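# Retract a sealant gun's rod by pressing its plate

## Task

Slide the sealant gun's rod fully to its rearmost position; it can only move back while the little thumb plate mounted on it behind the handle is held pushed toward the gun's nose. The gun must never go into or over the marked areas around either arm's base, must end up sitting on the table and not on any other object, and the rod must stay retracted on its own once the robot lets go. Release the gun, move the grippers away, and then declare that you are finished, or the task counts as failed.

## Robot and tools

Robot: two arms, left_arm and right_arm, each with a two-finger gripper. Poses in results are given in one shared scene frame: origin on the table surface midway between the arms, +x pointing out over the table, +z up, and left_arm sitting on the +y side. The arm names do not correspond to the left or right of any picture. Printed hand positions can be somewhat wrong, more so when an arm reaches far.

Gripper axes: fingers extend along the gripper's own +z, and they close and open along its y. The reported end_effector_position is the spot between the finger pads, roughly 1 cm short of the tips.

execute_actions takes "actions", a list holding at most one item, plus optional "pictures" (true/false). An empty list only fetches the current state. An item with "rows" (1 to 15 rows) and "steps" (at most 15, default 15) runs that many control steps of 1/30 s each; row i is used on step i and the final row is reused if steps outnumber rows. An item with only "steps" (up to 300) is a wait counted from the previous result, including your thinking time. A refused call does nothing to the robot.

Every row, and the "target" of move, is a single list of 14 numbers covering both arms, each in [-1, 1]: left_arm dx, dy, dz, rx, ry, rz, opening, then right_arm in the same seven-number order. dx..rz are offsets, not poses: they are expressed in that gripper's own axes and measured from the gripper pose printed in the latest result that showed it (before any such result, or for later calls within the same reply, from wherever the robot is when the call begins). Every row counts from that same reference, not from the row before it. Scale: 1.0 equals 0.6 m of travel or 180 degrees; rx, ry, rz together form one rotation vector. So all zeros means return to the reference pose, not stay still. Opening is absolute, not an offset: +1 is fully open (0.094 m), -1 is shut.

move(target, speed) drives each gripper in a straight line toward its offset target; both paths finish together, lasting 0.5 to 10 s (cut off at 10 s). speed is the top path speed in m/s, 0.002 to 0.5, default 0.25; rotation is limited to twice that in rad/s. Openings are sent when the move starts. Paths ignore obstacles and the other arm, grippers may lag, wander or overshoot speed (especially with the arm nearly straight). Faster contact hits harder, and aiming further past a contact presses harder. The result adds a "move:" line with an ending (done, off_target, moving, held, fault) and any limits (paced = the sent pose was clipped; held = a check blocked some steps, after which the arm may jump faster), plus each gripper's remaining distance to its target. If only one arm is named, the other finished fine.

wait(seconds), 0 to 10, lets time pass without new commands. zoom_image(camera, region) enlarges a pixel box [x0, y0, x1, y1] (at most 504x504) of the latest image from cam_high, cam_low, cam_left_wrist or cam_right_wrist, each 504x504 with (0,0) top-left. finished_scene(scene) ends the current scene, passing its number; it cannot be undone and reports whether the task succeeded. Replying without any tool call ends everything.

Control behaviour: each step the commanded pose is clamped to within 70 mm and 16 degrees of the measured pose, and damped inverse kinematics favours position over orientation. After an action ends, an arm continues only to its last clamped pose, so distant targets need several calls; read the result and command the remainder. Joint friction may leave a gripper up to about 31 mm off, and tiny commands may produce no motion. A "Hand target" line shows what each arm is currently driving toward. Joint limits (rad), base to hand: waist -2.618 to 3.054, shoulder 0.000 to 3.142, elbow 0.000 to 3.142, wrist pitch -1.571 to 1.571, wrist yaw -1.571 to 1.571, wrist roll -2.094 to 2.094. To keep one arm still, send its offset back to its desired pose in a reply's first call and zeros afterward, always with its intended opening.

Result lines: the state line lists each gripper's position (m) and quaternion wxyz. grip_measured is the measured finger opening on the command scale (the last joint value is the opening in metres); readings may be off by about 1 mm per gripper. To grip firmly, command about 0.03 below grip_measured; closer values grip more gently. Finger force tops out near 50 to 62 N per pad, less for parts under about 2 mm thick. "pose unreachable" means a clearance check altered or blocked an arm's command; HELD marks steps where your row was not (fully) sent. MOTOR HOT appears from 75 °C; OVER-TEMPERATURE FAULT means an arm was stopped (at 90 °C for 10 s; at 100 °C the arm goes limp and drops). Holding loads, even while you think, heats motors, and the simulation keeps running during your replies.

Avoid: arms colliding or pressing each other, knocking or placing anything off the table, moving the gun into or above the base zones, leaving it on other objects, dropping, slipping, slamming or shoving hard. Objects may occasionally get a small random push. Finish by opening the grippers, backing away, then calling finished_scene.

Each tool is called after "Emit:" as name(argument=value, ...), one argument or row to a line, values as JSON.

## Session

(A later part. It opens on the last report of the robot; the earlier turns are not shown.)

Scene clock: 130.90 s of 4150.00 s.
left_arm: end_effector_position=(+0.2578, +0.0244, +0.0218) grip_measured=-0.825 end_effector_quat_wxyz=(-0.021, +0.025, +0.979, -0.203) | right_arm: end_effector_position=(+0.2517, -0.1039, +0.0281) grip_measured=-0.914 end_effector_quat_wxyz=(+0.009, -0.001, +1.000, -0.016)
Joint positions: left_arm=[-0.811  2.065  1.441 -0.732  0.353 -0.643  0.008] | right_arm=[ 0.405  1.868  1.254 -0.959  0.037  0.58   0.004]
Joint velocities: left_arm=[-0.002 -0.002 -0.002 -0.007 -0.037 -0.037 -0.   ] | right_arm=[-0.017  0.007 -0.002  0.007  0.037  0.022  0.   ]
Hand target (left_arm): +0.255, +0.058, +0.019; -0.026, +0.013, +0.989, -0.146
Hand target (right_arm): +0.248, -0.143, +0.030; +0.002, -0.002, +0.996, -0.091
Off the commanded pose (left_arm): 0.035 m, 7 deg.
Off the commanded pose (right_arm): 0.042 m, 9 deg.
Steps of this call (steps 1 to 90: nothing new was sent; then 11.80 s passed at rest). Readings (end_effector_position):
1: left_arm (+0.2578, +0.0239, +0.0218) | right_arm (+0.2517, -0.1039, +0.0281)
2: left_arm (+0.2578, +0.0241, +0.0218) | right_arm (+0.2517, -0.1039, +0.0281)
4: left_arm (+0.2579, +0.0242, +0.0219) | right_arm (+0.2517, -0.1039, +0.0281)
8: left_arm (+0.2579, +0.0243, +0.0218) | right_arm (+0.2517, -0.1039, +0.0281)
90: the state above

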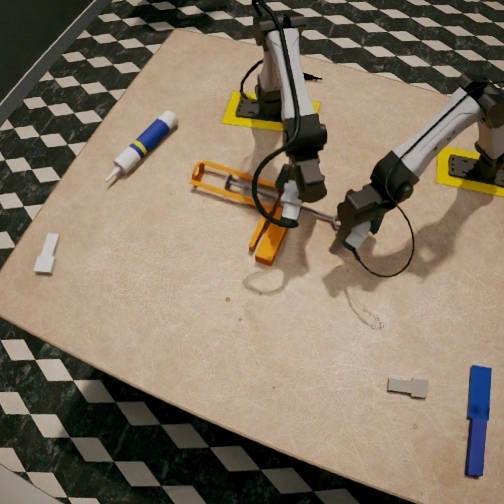

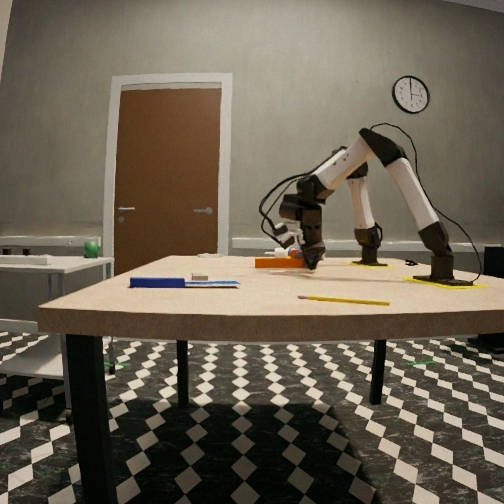

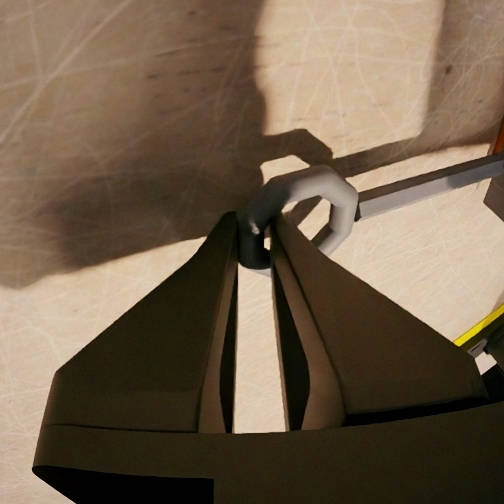

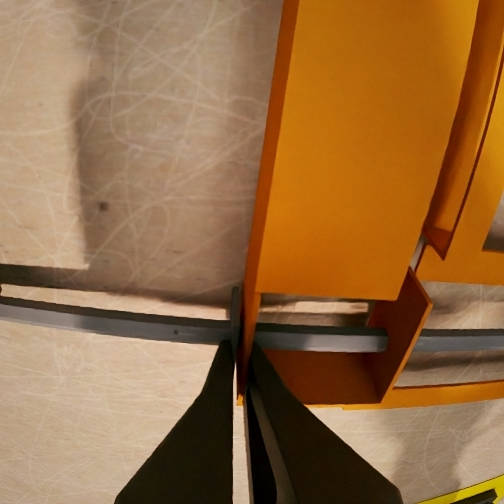

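Emit:
execute_actions(
  actions=[
    {"rows":[[0.005,0.09,-0.033,-0.04,0,-0.004,-0.92,0.005,-0.068,0,0.048,0,0,-0.95]],"steps":10},
  ],
  pictures=false,
)

Emit:
execute_actions(
  actions=[
    {"rows":[[0.005,0.09,-0.033,-0.04,0,-0.004,-0.92,0.005,-0.068,0,0.048,0,0,-0.95]],"steps":10},
  ],
  pictures=false,
)

Emit:
execute_actions(
  actions=[
    {"rows":[[0.005,0.09,-0.033,-0.04,0,-0.004,-0.92,0.005,-0.068,0,0.048,0,0,-0.95]],"steps":10},
  ],
  pictures=false,
)

Scene clock: 136.90 s of 4150.00 s.
left_arm: end_effector_position=(+0.2622, +0.0483, +0.0211) grip_measured=-0.825 end_effector_quat_wxyz=(-0.019, +0.030, +0.980, -0.195) | right_arm: end_effector_position=(+0.2541, -0.1038, +0.0281) grip_measured=-0.914 end_effector_quat_wxyz=(+0.015, -0.001, +1.000, -0.017)
Joint positions: left_arm=[-0.761  2.037  1.402 -0.746  0.349 -0.578  0.008] | right_arm=[ 0.405  1.868  1.254 -0.951  0.044  0.58   0.004]
Joint velocities: left_arm=[-0.007  0.002  0.002 -0.007 -0.022 -0.007  0.001] | right_arm=[-0.002 -0.012 -0.012  0.022  0.022  0.007  0.   ]
Hand target (left_arm): +0.258, +0.081, +0.018; -0.022, +0.022, +0.989, -0.142
Hand target (right_arm): +0.249, -0.142, +0.030; +0.008, -0.003, +0.996, -0.088
Off the commanded pose (left_arm): 0.034 m, 6 deg.
Off the commanded pose (right_arm): 0.041 m, 9 deg.
Steps of this call (steps 1 to 90: nothing new was sent; then 2.67 s passed at rest; steps 91 to 100: all 10 steps of this action). Readings (end_effector_position):
91: left_arm (+0.2584, +0.0258, +0.0219) | right_arm (+0.2518, -0.1038, +0.0281)
92: left_arm (+0.2586, +0.0291, +0.0219) | right_arm (+0.2519, -0.1038, +0.0281)
94: left_arm (+0.2604, +0.0384, +0.0215) | right_arm (+0.2529, -0.1039, +0.0281)
98: left_arm (+0.2621, +0.0479, +0.0211) | right_arm (+0.2541, -0.1038, +0.0281)
100: the state above

Scene clock: 137.23 s of 4150.00 s.
left_arm: end_effector_position=(+0.2675, +0.0698, +0.0205) grip_measured=-0.825 end_effector_quat_wxyz=(-0.016, +0.034, +0.981, -0.191) | right_arm: end_effector_position=(+0.2583, -0.1037, +0.0283) grip_measured=-0.914 end_effector_quat_wxyz=(+0.024, -0.001, +1.000, -0.018)
Joint positions: left_arm=[-0.71   2.016  1.372 -0.756  0.348 -0.516  0.008] | right_arm=[ 0.405  1.868  1.254 -0.936  0.056  0.58   0.004]
Joint velocities: left_arm=[ 0.002 -0.007 -0.012 -0.051  0.022  0.037  0.002] | right_arm=[-0.002 -0.017 -0.017  0.007  0.022 -0.037  0.   ]
Hand target (left_arm): +0.262, +0.104, +0.018; -0.020, +0.027, +0.990, -0.135
Hand target (right_arm): +0.251, -0.142, +0.030; +0.013, -0.002, +0.996, -0.089
Off the commanded pose (left_arm): 0.036 m, 7 deg.
Off the commanded pose (right_arm): 0.042 m, 9 deg.
Steps of this call (steps 1 to 10: all 10 steps of this action). Readings (end_effector_position):
1: left_arm (+0.2626, +0.0498, +0.0210) | right_arm (+0.2541, -0.1039, +0.0281)
2: left_arm (+0.2629, +0.0532, +0.0210) | right_arm (+0.2543, -0.1039, +0.0281)
4: left_arm (+0.2649, +0.0620, +0.0208) | right_arm (+0.2557, -0.1039, +0.0282)
8: left_arm (+0.2675, +0.0697, +0.0205) | right_arm (+0.2582, -0.1036, +0.0283)
10: the state above

Scene clock: 137.57 s of 4150.00 s.
left_arm: end_effector_position=(+0.2737, +0.0910, +0.0196) grip_measured=-0.825 end_effector_quat_wxyz=(-0.012, +0.038, +0.981, -0.188) | right_arm: end_effector_position=(+0.2625, -0.1033, +0.0285) grip_measured=-0.914 end_effector_quat_wxyz=(+0.034, +0.001, +0.999, -0.019)
Joint positions: left_arm=[-0.657  2.001  1.348 -0.765  0.347 -0.452  0.008] | right_arm=[ 0.405  1.868  1.254 -0.921  0.068  0.582  0.004]
Joint velocities: left_arm=[-0.007 -0.007  0.017  0.022 -0.007 -0.022  0.001] | right_arm=[-0.012 -0.007  0.002 -0.022  0.007 -0.022 -0.001]
Hand target (left_arm): +0.268, +0.126, +0.018; -0.017, +0.030, +0.991, -0.130
Hand target (right_arm): +0.255, -0.142, +0.030; +0.023, -0.001, +0.996, -0.090
Off the commanded pose (left_arm): 0.037 m, 7 deg.
Off the commanded pose (right_arm): 0.042 m, 9 deg.
Steps of this call (steps 1 to 10: all 10 steps of this action). Readings (end_effector_position):
1: left_arm (+0.2681, +0.0711, +0.0204) | right_arm (+0.2584, -0.1037, +0.0283)
2: left_arm (+0.2687, +0.0741, +0.0203) | right_arm (+0.2587, -0.1038, +0.0283)
4: left_arm (+0.2712, +0.0825, +0.0200) | right_arm (+0.2602, -0.1037, +0.0284)
8: left_arm (+0.2735, +0.0907, +0.0196) | right_arm (+0.2625, -0.1033, +0.0285)
10: the state above

Emit:
execute_actions(
  actions=[
    {"rows":[[0.018,0.092,-0.035,-0.04,0,-0.004,-0.92,0.012,-0.068,0,0.048,0.008,0,-0.95]],"steps":10},
  ],
  pictures=false,
)

Emit:
execute_actions(
  actions=[
    {"rows":[[0.018,0.092,-0.035,-0.04,0,-0.004,-0.92,0.012,-0.068,0,0.048,0.008,0,-0.95]],"steps":10},
  ],
  pictures=false,
)

Emit:
execute_actions(
  actions=[
    {"rows":[[0.018,0.092,-0.035,-0.04,0,-0.004,-0.92,0.012,-0.068,0,0.048,0.008,0,-0.95]],"steps":10},
  ],
)

Scene clock: 146.17 s of 4150.00 s.
left_arm: end_effector_position=(+0.2741, +0.1145, +0.0208) grip_measured=-0.825 end_effector_quat_wxyz=(-0.006, +0.039, +0.982, -0.185) | right_arm: end_effector_position=(+0.2629, -0.1032, +0.0296) grip_measured=-0.914 end_effector_quat_wxyz=(+0.036, +0.001, +0.999, -0.018)
Joint positions: left_arm=[-0.603  1.961  1.297 -0.765  0.346 -0.394  0.008] | right_arm=[ 0.405  1.865  1.254 -0.921  0.069  0.583  0.004]
Joint velocities: left_arm=[-0.002  0.012 -0.002  0.037 -0.007  0.037  0.   ] | right_arm=[-0.007 -0.022 -0.027  0.11  -0.007 -0.037  0.   ]
Hand target (left_arm): +0.267, +0.149, +0.019; -0.013, +0.034, +0.991, -0.127
Hand target (right_arm): +0.255, -0.141, +0.030; +0.020, +0.001, +0.996, -0.090
Off the commanded pose (left_arm): 0.037 m, 7 deg.
Off the commanded pose (right_arm): 0.042 m, 9 deg.
Steps of this call (steps 1 to 90: nothing new was sent; then 5.27 s passed at rest; steps 91 to 100: all 10 steps of this action). Readings (end_effector_position):
91: left_arm (+0.2738, +0.0924, +0.0195) | right_arm (+0.2625, -0.1033, +0.0285)
92: left_arm (+0.2731, +0.0958, +0.0192) | right_arm (+0.2623, -0.1034, +0.0285)
94: left_arm (+0.2731, +0.1053, +0.0194) | right_arm (+0.2624, -0.1033, +0.0289)
98: left_arm (+0.2739, +0.1143, +0.0204) | right_arm (+0.2629, -0.1032, +0.0296)
100: the state above

Scene clock: 146.50 s of 4150.00 s.
left_arm: end_effector_position=(+0.2747, +0.1389, +0.0226) grip_measured=-0.825 end_effector_quat_wxyz=(-0.002, +0.039, +0.982, -0.183) | right_arm: end_effector_position=(+0.2635, -0.1030, +0.0310) grip_measured=-0.914 end_effector_quat_wxyz=(+0.038, +0.002, +0.999, -0.017)
Joint positions: left_arm=[-0.543  1.924  1.255 -0.774  0.347 -0.332  0.008] | right_arm=[ 0.405  1.86   1.254 -0.92   0.07   0.583  0.004]
Joint velocities: left_arm=[-0.012 -0.017 -0.007 -0.066 -0.007  0.051  0.001] | right_arm=[ 0.007 -0.012  0.002 -0.051 -0.051  0.037  0.001]
Hand target (left_arm): +0.267, +0.173, +0.020; -0.007, +0.035, +0.992, -0.125
Hand target (right_arm): +0.256, -0.141, +0.031; +0.022, +0.001, +0.996, -0.090
Off the commanded pose (left_arm): 0.036 m, 7 deg.
Off the commanded pose (right_arm): 0.042 m, 9 deg.
Steps of this call (steps 1 to 10: all 10 steps of this action). Readings (end_effector_position):
1: left_arm (+0.2742, +0.1160, +0.0206) | right_arm (+0.2629, -0.1032, +0.0297)
2: left_arm (+0.2737, +0.1195, +0.0208) | right_arm (+0.2628, -0.1032, +0.0300)
4: left_arm (+0.2742, +0.1295, +0.0213) | right_arm (+0.2630, -0.1032, +0.0303)
8: left_arm (+0.2746, +0.1387, +0.0223) | right_arm (+0.2635, -0.1030, +0.0309)
10: the state above

Scene clock: 146.83 s of 4150.00 s.
left_arm: end_effector_position=(+0.2751, +0.1640, +0.0247) grip_measured=-0.825 end_effector_quat_wxyz=(+0.002, +0.038, +0.983, -0.181) | right_arm: end_effector_position=(+0.2643, -0.1022, +0.0320) grip_measured=-0.914 end_effector_quat_wxyz=(+0.040, +0.002, +0.999, -0.015)
Joint positions: left_arm=[-0.478  1.891  1.221 -0.789  0.347 -0.265  0.008] | right_arm=[ 0.405  1.857  1.254 -0.916  0.069  0.583  0.004]
Joint velocities: left_arm=[-0.002 -0.007  0.002 -0.022  0.022  0.007 -0.   ] | right_arm=[-0.007 -0.007 -0.002  0.007  0.037  0.037 -0.001]
Hand target (left_arm): +0.268, +0.197, +0.022; -0.003, +0.034, +0.992, -0.122
Hand target (right_arm): +0.256, -0.141, +0.033; +0.025, +0.002, +0.996, -0.088
Off the commanded pose (left_arm): 0.035 m, 7 deg.
Off the commanded pose (right_arm): 0.042 m, 9 deg.
Steps of this call (steps 1 to 10: all 10 steps of this action). Readings (end_effector_position):
1: left_arm (+0.2748, +0.1405, +0.0225) | right_arm (+0.2635, -0.1029, +0.0311)
2: left_arm (+0.2745, +0.1442, +0.0226) | right_arm (+0.2635, -0.1029, +0.0312)
4: left_arm (+0.2750, +0.1547, +0.0234) | right_arm (+0.2637, -0.1028, +0.0316)
8: left_arm (+0.2750, +0.1639, +0.0245) | right_arm (+0.2644, -0.1024, +0.0320)
10: the state above

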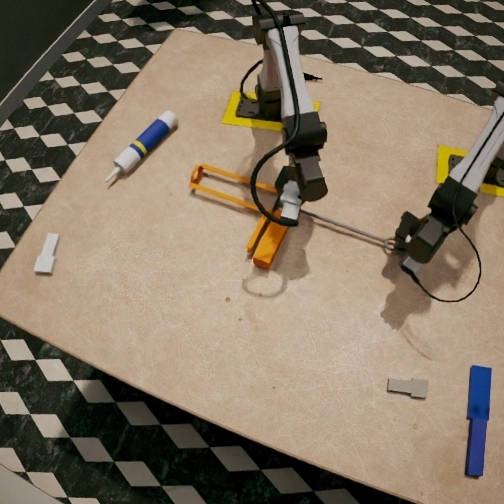

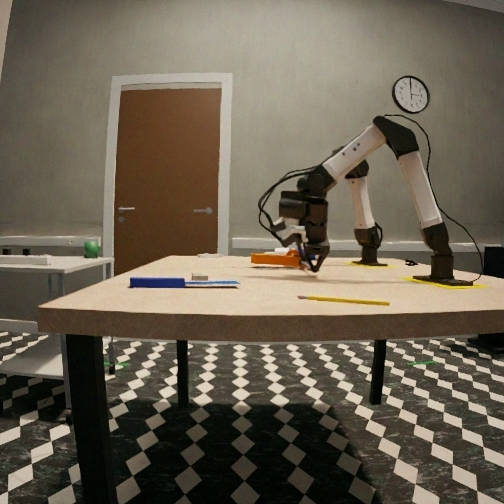

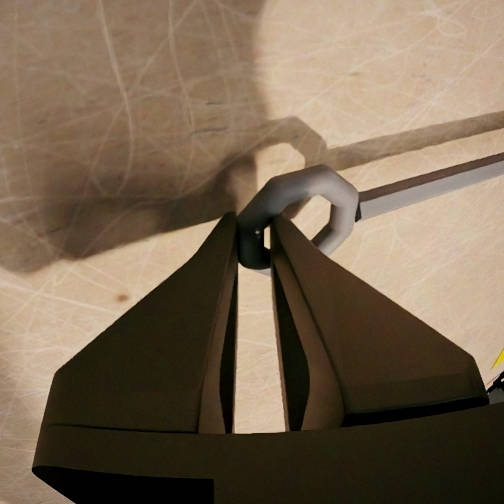

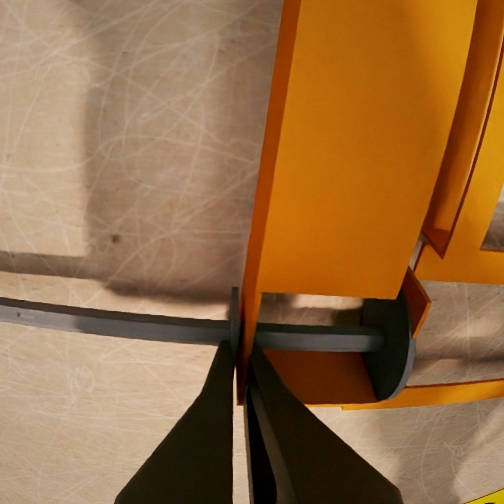

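Disc at the wall. One confirming pull.

Emit:
execute_actions(
  actions=[
    {"rows":[[0.015,0.075,-0.022,-0.04,0,0,-0.92,0.012,-0.07,0.005,0.048,0.008,0,-0.95]],"steps":10},
  ],
  pictures=false,
)

Scene clock: 150.37 s of 4150.00 s.
left_arm: end_effector_position=(+0.2759, +0.1700, +0.0245) grip_measured=-0.825 end_effector_quat_wxyz=(+0.006, +0.042, +0.981, -0.187) | right_arm: end_effector_position=(+0.2657, -0.0971, +0.0320) grip_measured=-0.914 end_effector_quat_wxyz=(+0.041, +0.001, +0.999, -0.002)
Joint positions: left_arm=[-0.456  1.884  1.207 -0.782  0.36  -0.235  0.008] | right_arm=[ 0.405  1.857  1.254 -0.9    0.048  0.583  0.004]
Joint velocities: left_arm=[-0.007 -0.007  0.007 -0.051 -0.066  0.037 -0.001] | right_arm=[-0.002 -0.012 -0.002  0.037 -0.037 -0.007  0.   ]
Hand target (left_arm): +0.269, +0.209, +0.021; +0.001, +0.038, +0.992, -0.121
Hand target (right_arm): +0.257, -0.141, +0.031; +0.027, +0.001, +0.996, -0.086
Off the commanded pose (left_arm): 0.042 m, 8 deg.
Off the commanded pose (right_arm): 0.048 m, 10 deg.
Steps of this call (steps 1 to 90: nothing new was sent; then 0.20 s passed at rest; steps 91 to 100: all 10 steps of this action). Readings (end_effector_position):
91: left_arm (+0.2751, +0.1647, +0.0245) | right_arm (+0.2644, -0.1022, +0.0320)
92: left_arm (+0.2751, +0.1656, +0.0246) | right_arm (+0.2645, -0.1014, +0.0320)
94: left_arm (+0.2754, +0.1682, +0.0246) | right_arm (+0.2651, -0.0990, +0.0320)
98: left_arm (+0.2758, +0.1700, +0.0245) | right_arm (+0.2657, -0.0971, +0.0320)
100: the state above

Emit:
move(
  target=[0,0.012,0.003,-0.005,0,0,-0.92,0,-0.01,0.012,0.005,0,0,-0.95],
  speed=0.05,
)

Emit:
execute_actions(
  actions=[
    {"rows":[[0,0.005,0,0,0,0,-0.92,0,0,0,0,0,0,-0.8],[0,0.005,0,0,0,0,-0.92,0,0,0,0,0,0,-0.7],[0,0.005,0,0,0,0,-0.92,0,0,0,0,0,0,-0.6],[0,0.005,0,0,0,0,-0.92,0,0,0,0,0,0,-0.5],[0,0.005,0,0,0,0,-0.92,0,0,0,0,0,0,-0.5],[0,0.005,0,0,0,0,-0.92,0,0,0,0,0,0,-0.5],[0,0,0,0,0,0,-0.8,0,0,0,0,0,0,-0.5],[0,0,0,0,0,0,-0.66,0,0,0,0,0,0,-0.5]],"steps":15},
  ],
)

Scene clock: 158.07 s of 4150.00 s.
left_arm: end_effector_position=(+0.2760, +0.1687, +0.0249) grip_measured=-0.825 end_effector_quat_wxyz=(+0.005, +0.039, +0.981, -0.189) | right_arm: end_effector_position=(+0.2656, -0.0955, +0.0320) grip_measured=-0.914 end_effector_quat_wxyz=(+0.041, +0.003, +0.999, +0.002)
Joint positions: left_arm=[-0.457  1.884  1.207 -0.779  0.365 -0.245  0.008] | right_arm=[ 0.406  1.857  1.254 -0.897  0.043  0.587  0.004]
Joint velocities: left_arm=[-0.002 -0.012  0.002  0.007  0.022  0.007  0.001] | right_arm=[ 0.007 -0.007 -0.007 -0.022 -0.037  0.022  0.   ]
Hand target (left_arm): +0.276, +0.176, +0.020; +0.006, +0.042, +0.983, -0.179
Hand target (right_arm): +0.266, -0.103, +0.025; +0.041, +0.001, +0.999, -0.010
Off the commanded pose (left_arm): 0.009 m, 1 deg.
Off the commanded pose (right_arm): 0.011 m, 1 deg.
After step 90, 4.00 s passed at rest.
move: off_target (right_arm)

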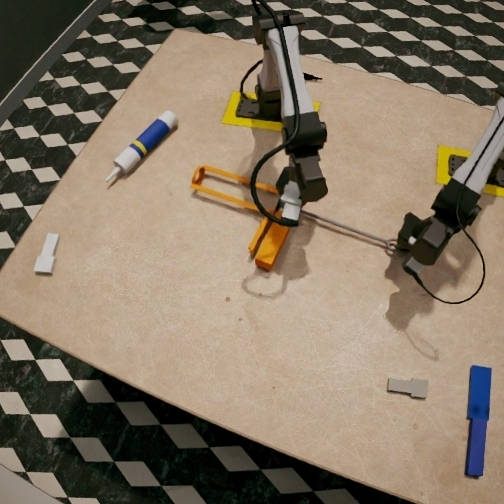

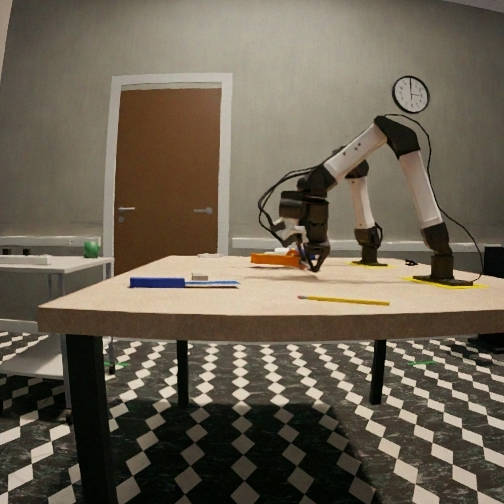

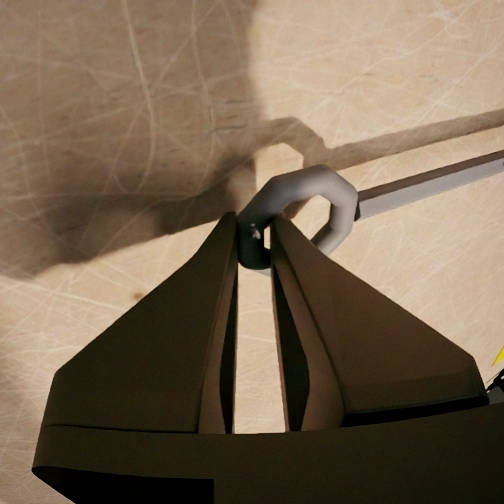

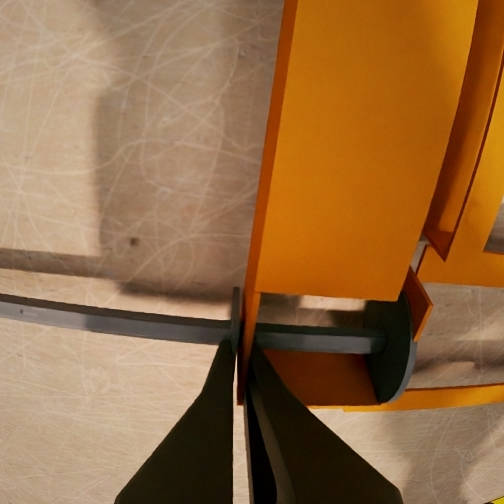

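Scene clock: 158.57 s of 4150.00 s.
left_arm: end_effector_position=(+0.2760, +0.1684, +0.0251) grip_measured=-0.662 end_effector_quat_wxyz=(+0.005, +0.035, +0.981, -0.191) | right_arm: end_effector_position=(+0.2679, -0.0922, +0.0327) grip_measured=-0.502 end_effector_quat_wxyz=(+0.046, +0.004, +0.999, +0.010)
Joint positions: left_arm=[-0.457  1.884  1.207 -0.779  0.368 -0.251  0.016] | right_arm=[ 0.406  1.856  1.254 -0.882  0.035  0.589  0.023]
Joint velocities: left_arm=[ 0.007  0.007 -0.007  0.022 -0.022 -0.051  0.001] | right_arm=[-0.007 -0.007 -0.017 -0.037  0.051  0.022  0.   ]
Hand target (left_arm): +0.276, +0.169, +0.025; +0.005, +0.039, +0.981, -0.190
Hand target (right_arm): +0.266, -0.095, +0.032; +0.041, +0.003, +0.999, +0.002
Off the commanded pose (left_arm): 0.000 m, 0 deg.
Off the commanded pose (right_arm): 0.004 m, 1 deg.
Steps of this call (steps 1 to 15: all 15 steps of this action). Readings (end_effector_position):
1: left_arm (+0.2759, +0.1685, +0.0249) | right_arm (+0.2657, -0.0949, +0.0320)
2: left_arm (+0.2759, +0.1684, +0.0250) | right_arm (+0.2663, -0.0936, +0.0321)
4: left_arm (+0.2760, +0.1685, +0.0250) | right_arm (+0.2667, -0.0914, +0.0322)
8: left_arm (+0.2760, +0.1684, +0.0251) | right_arm (+0.2676, -0.0903, +0.0327)
15: the state above

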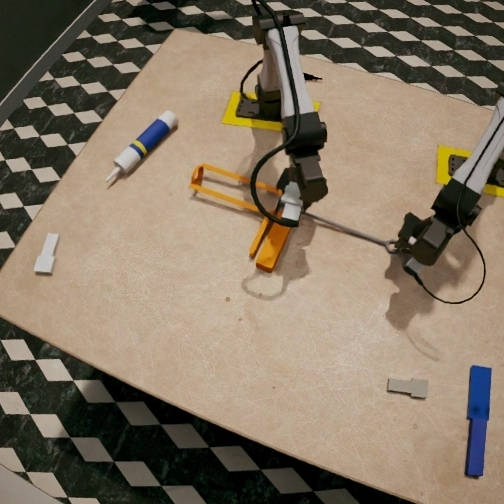

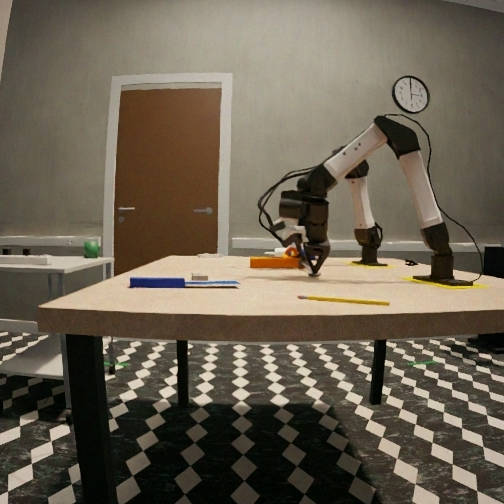

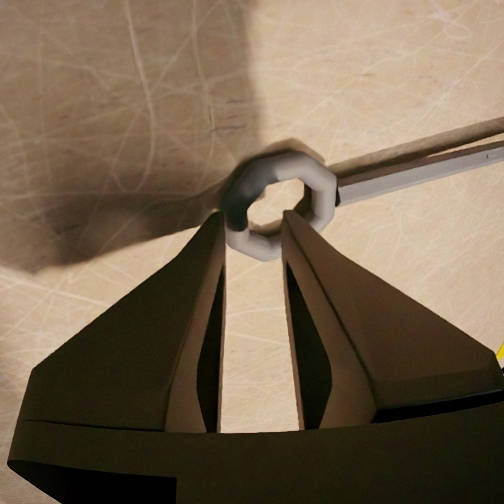

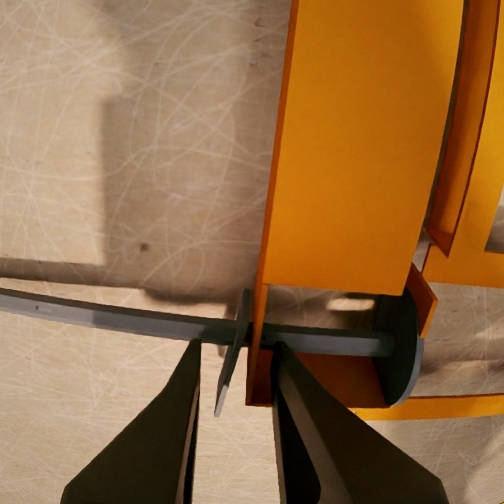

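Emit:
move(
  target=[0,0,-0.1,0,0,0,-0.66,0,0,-0.1,0,0,0,-0.5],
  speed=0.12,
)

Emit:
move(
  target=[0.2,0.05,-0.25,0,0,0,-0.66,0.2,-0.2,-0.27,0,0,0,-0.5],
  speed=0.25,
)

Scene clock: 163.60 s of 4150.00 s.
left_arm: end_effector_position=(+0.2729, +0.1913, +0.0699) grip_measured=-0.662 end_effector_quat_wxyz=(-0.008, +0.033, +0.982, -0.185) | right_arm: end_effector_position=(+0.2616, -0.0968, +0.0826) grip_measured=-0.502 end_effector_quat_wxyz=(+0.038, +0.003, +0.999, +0.003)
Joint positions: left_arm=[-0.396  1.82   1.317 -1.003  0.368 -0.185  0.016] | right_arm=[ 0.406  1.796  1.385 -1.094  0.037  0.589  0.023]
Joint velocities: left_arm=[ 0.017 -0.012  0.002  0.022 -0.007  0.007  0.   ] | right_arm=[ 0.022 -0.002 -0.002  0.11  -0.051 -0.081 -0.   ]
Hand target (left_arm): +0.277, +0.192, +0.080; +0.004, +0.035, +0.981, -0.190
Hand target (right_arm): +0.263, -0.094, +0.092; +0.046, +0.004, +0.999, +0.010
Off the commanded pose (left_arm): 0.011 m, 2 deg.
Off the commanded pose (right_arm): 0.010 m, 1 deg.
After step 90, 0.93 s passed at rest.
move: off_target (left_arm)

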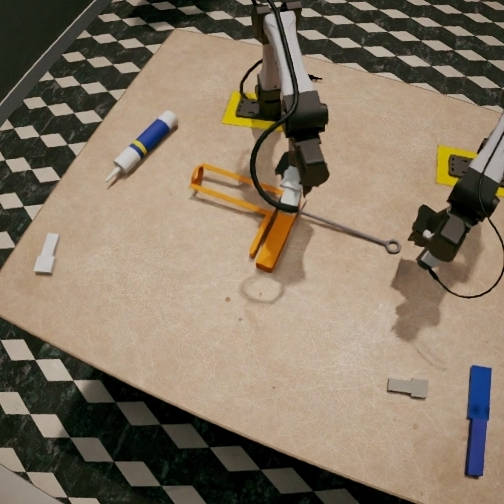

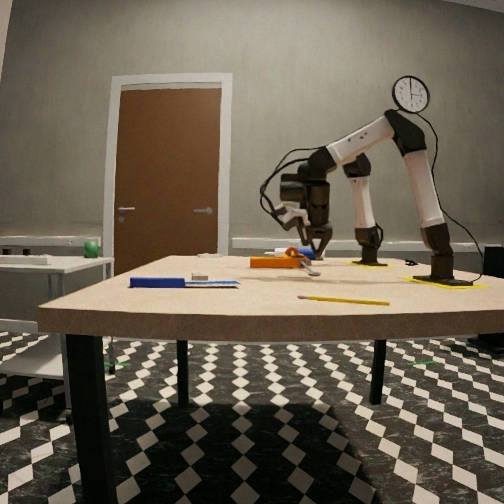

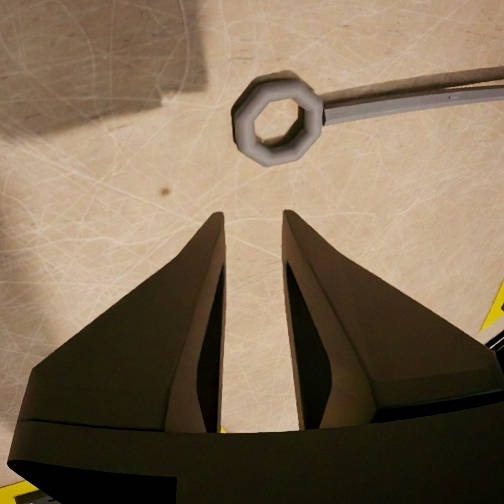

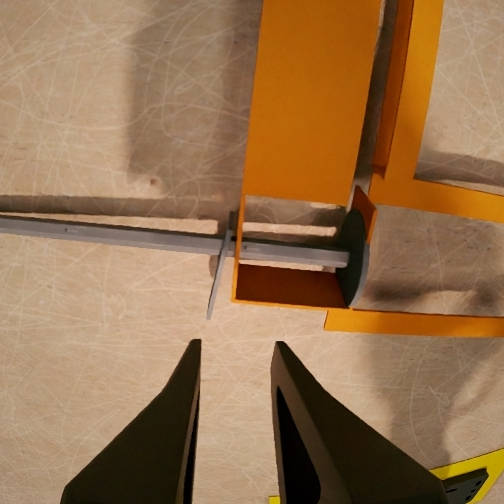

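Scene clock: 165.13 s of 4150.00 s.
left_arm: end_effector_position=(+0.1617, +0.2807, +0.1946) grip_measured=-0.662 end_effector_quat_wxyz=(+0.022, +0.025, +0.983, -0.181) | right_arm: end_effector_position=(+0.1352, -0.2161, +0.2395) grip_measured=-0.502 end_effector_quat_wxyz=(+0.156, +0.003, +0.986, +0.051)
Joint positions: left_arm=[-0.112  1.324  1.322 -1.548  0.367  0.09   0.016] | right_arm=[ 0.227  1.024  1.34  -1.559  0.029  0.404  0.023]
Joint velocities: left_arm=[-0.017  0.002 -0.046 -0.007 -0.051  0.037 -0.   ] | right_arm=[-0.022 -0.012 -0.017  0.007 -0.051 -0.037 -0.   ]
Hand target (left_arm): +0.160, +0.284, +0.199; +0.030, +0.025, +0.983, -0.177
Hand target (right_arm): +0.132, -0.218, +0.233; +0.144, +0.004, +0.988, +0.049
Off the commanded pose (left_arm): 0.005 m, 4 deg.
Off the commanded pose (right_arm): 0.008 m, 15 deg.
joint sent to its limit (left arm) — the command would take joint 4 (wrist pitch) past its lower limit, so that joint was sent only as far as its limit.
joint sent to its limit (right arm) — the command would take joint 4 (wrist pitch) past its lower limit, so that joint was sent only as far as its limit.
move: off_target (left_arm, right_arm)

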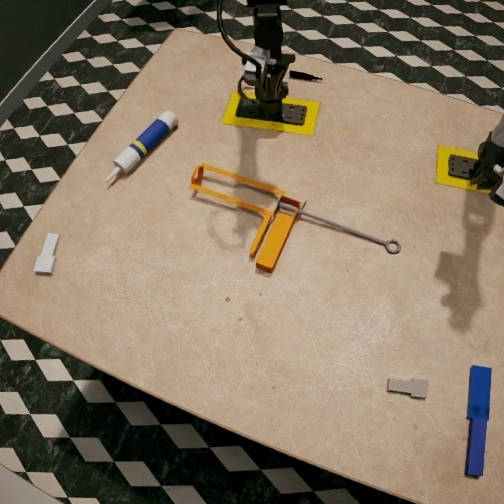

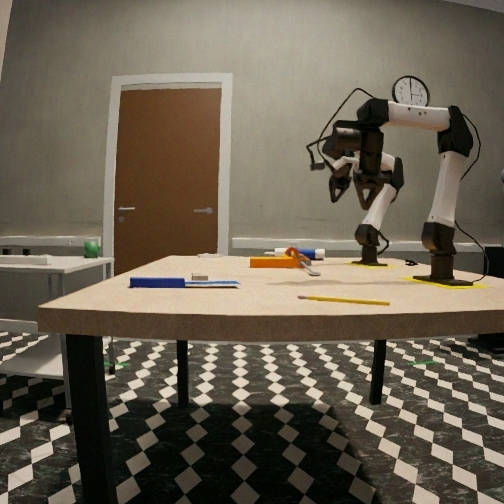

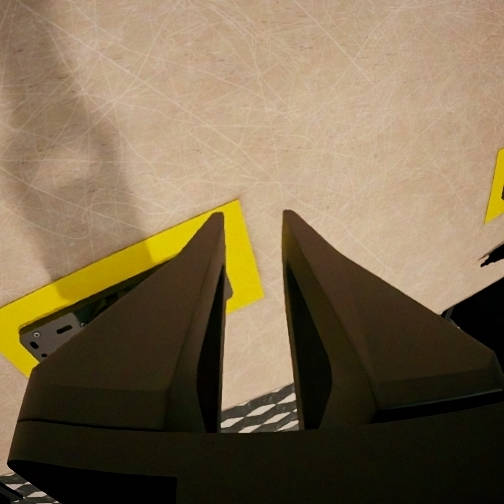

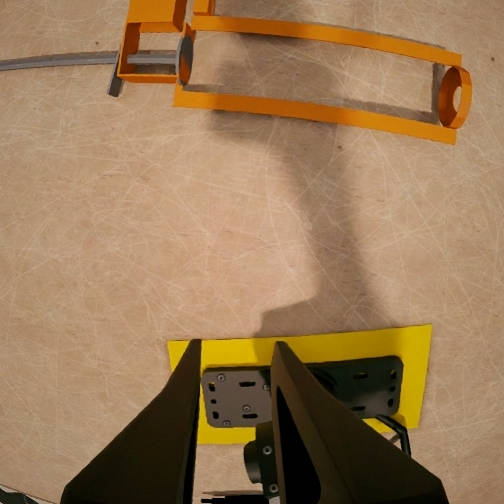

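The rod is fully back, the gun is on the table and both arms are clear. I am done.

Emit:
finished_scene(
  scene=2,
)

The scene is finished: the task was done.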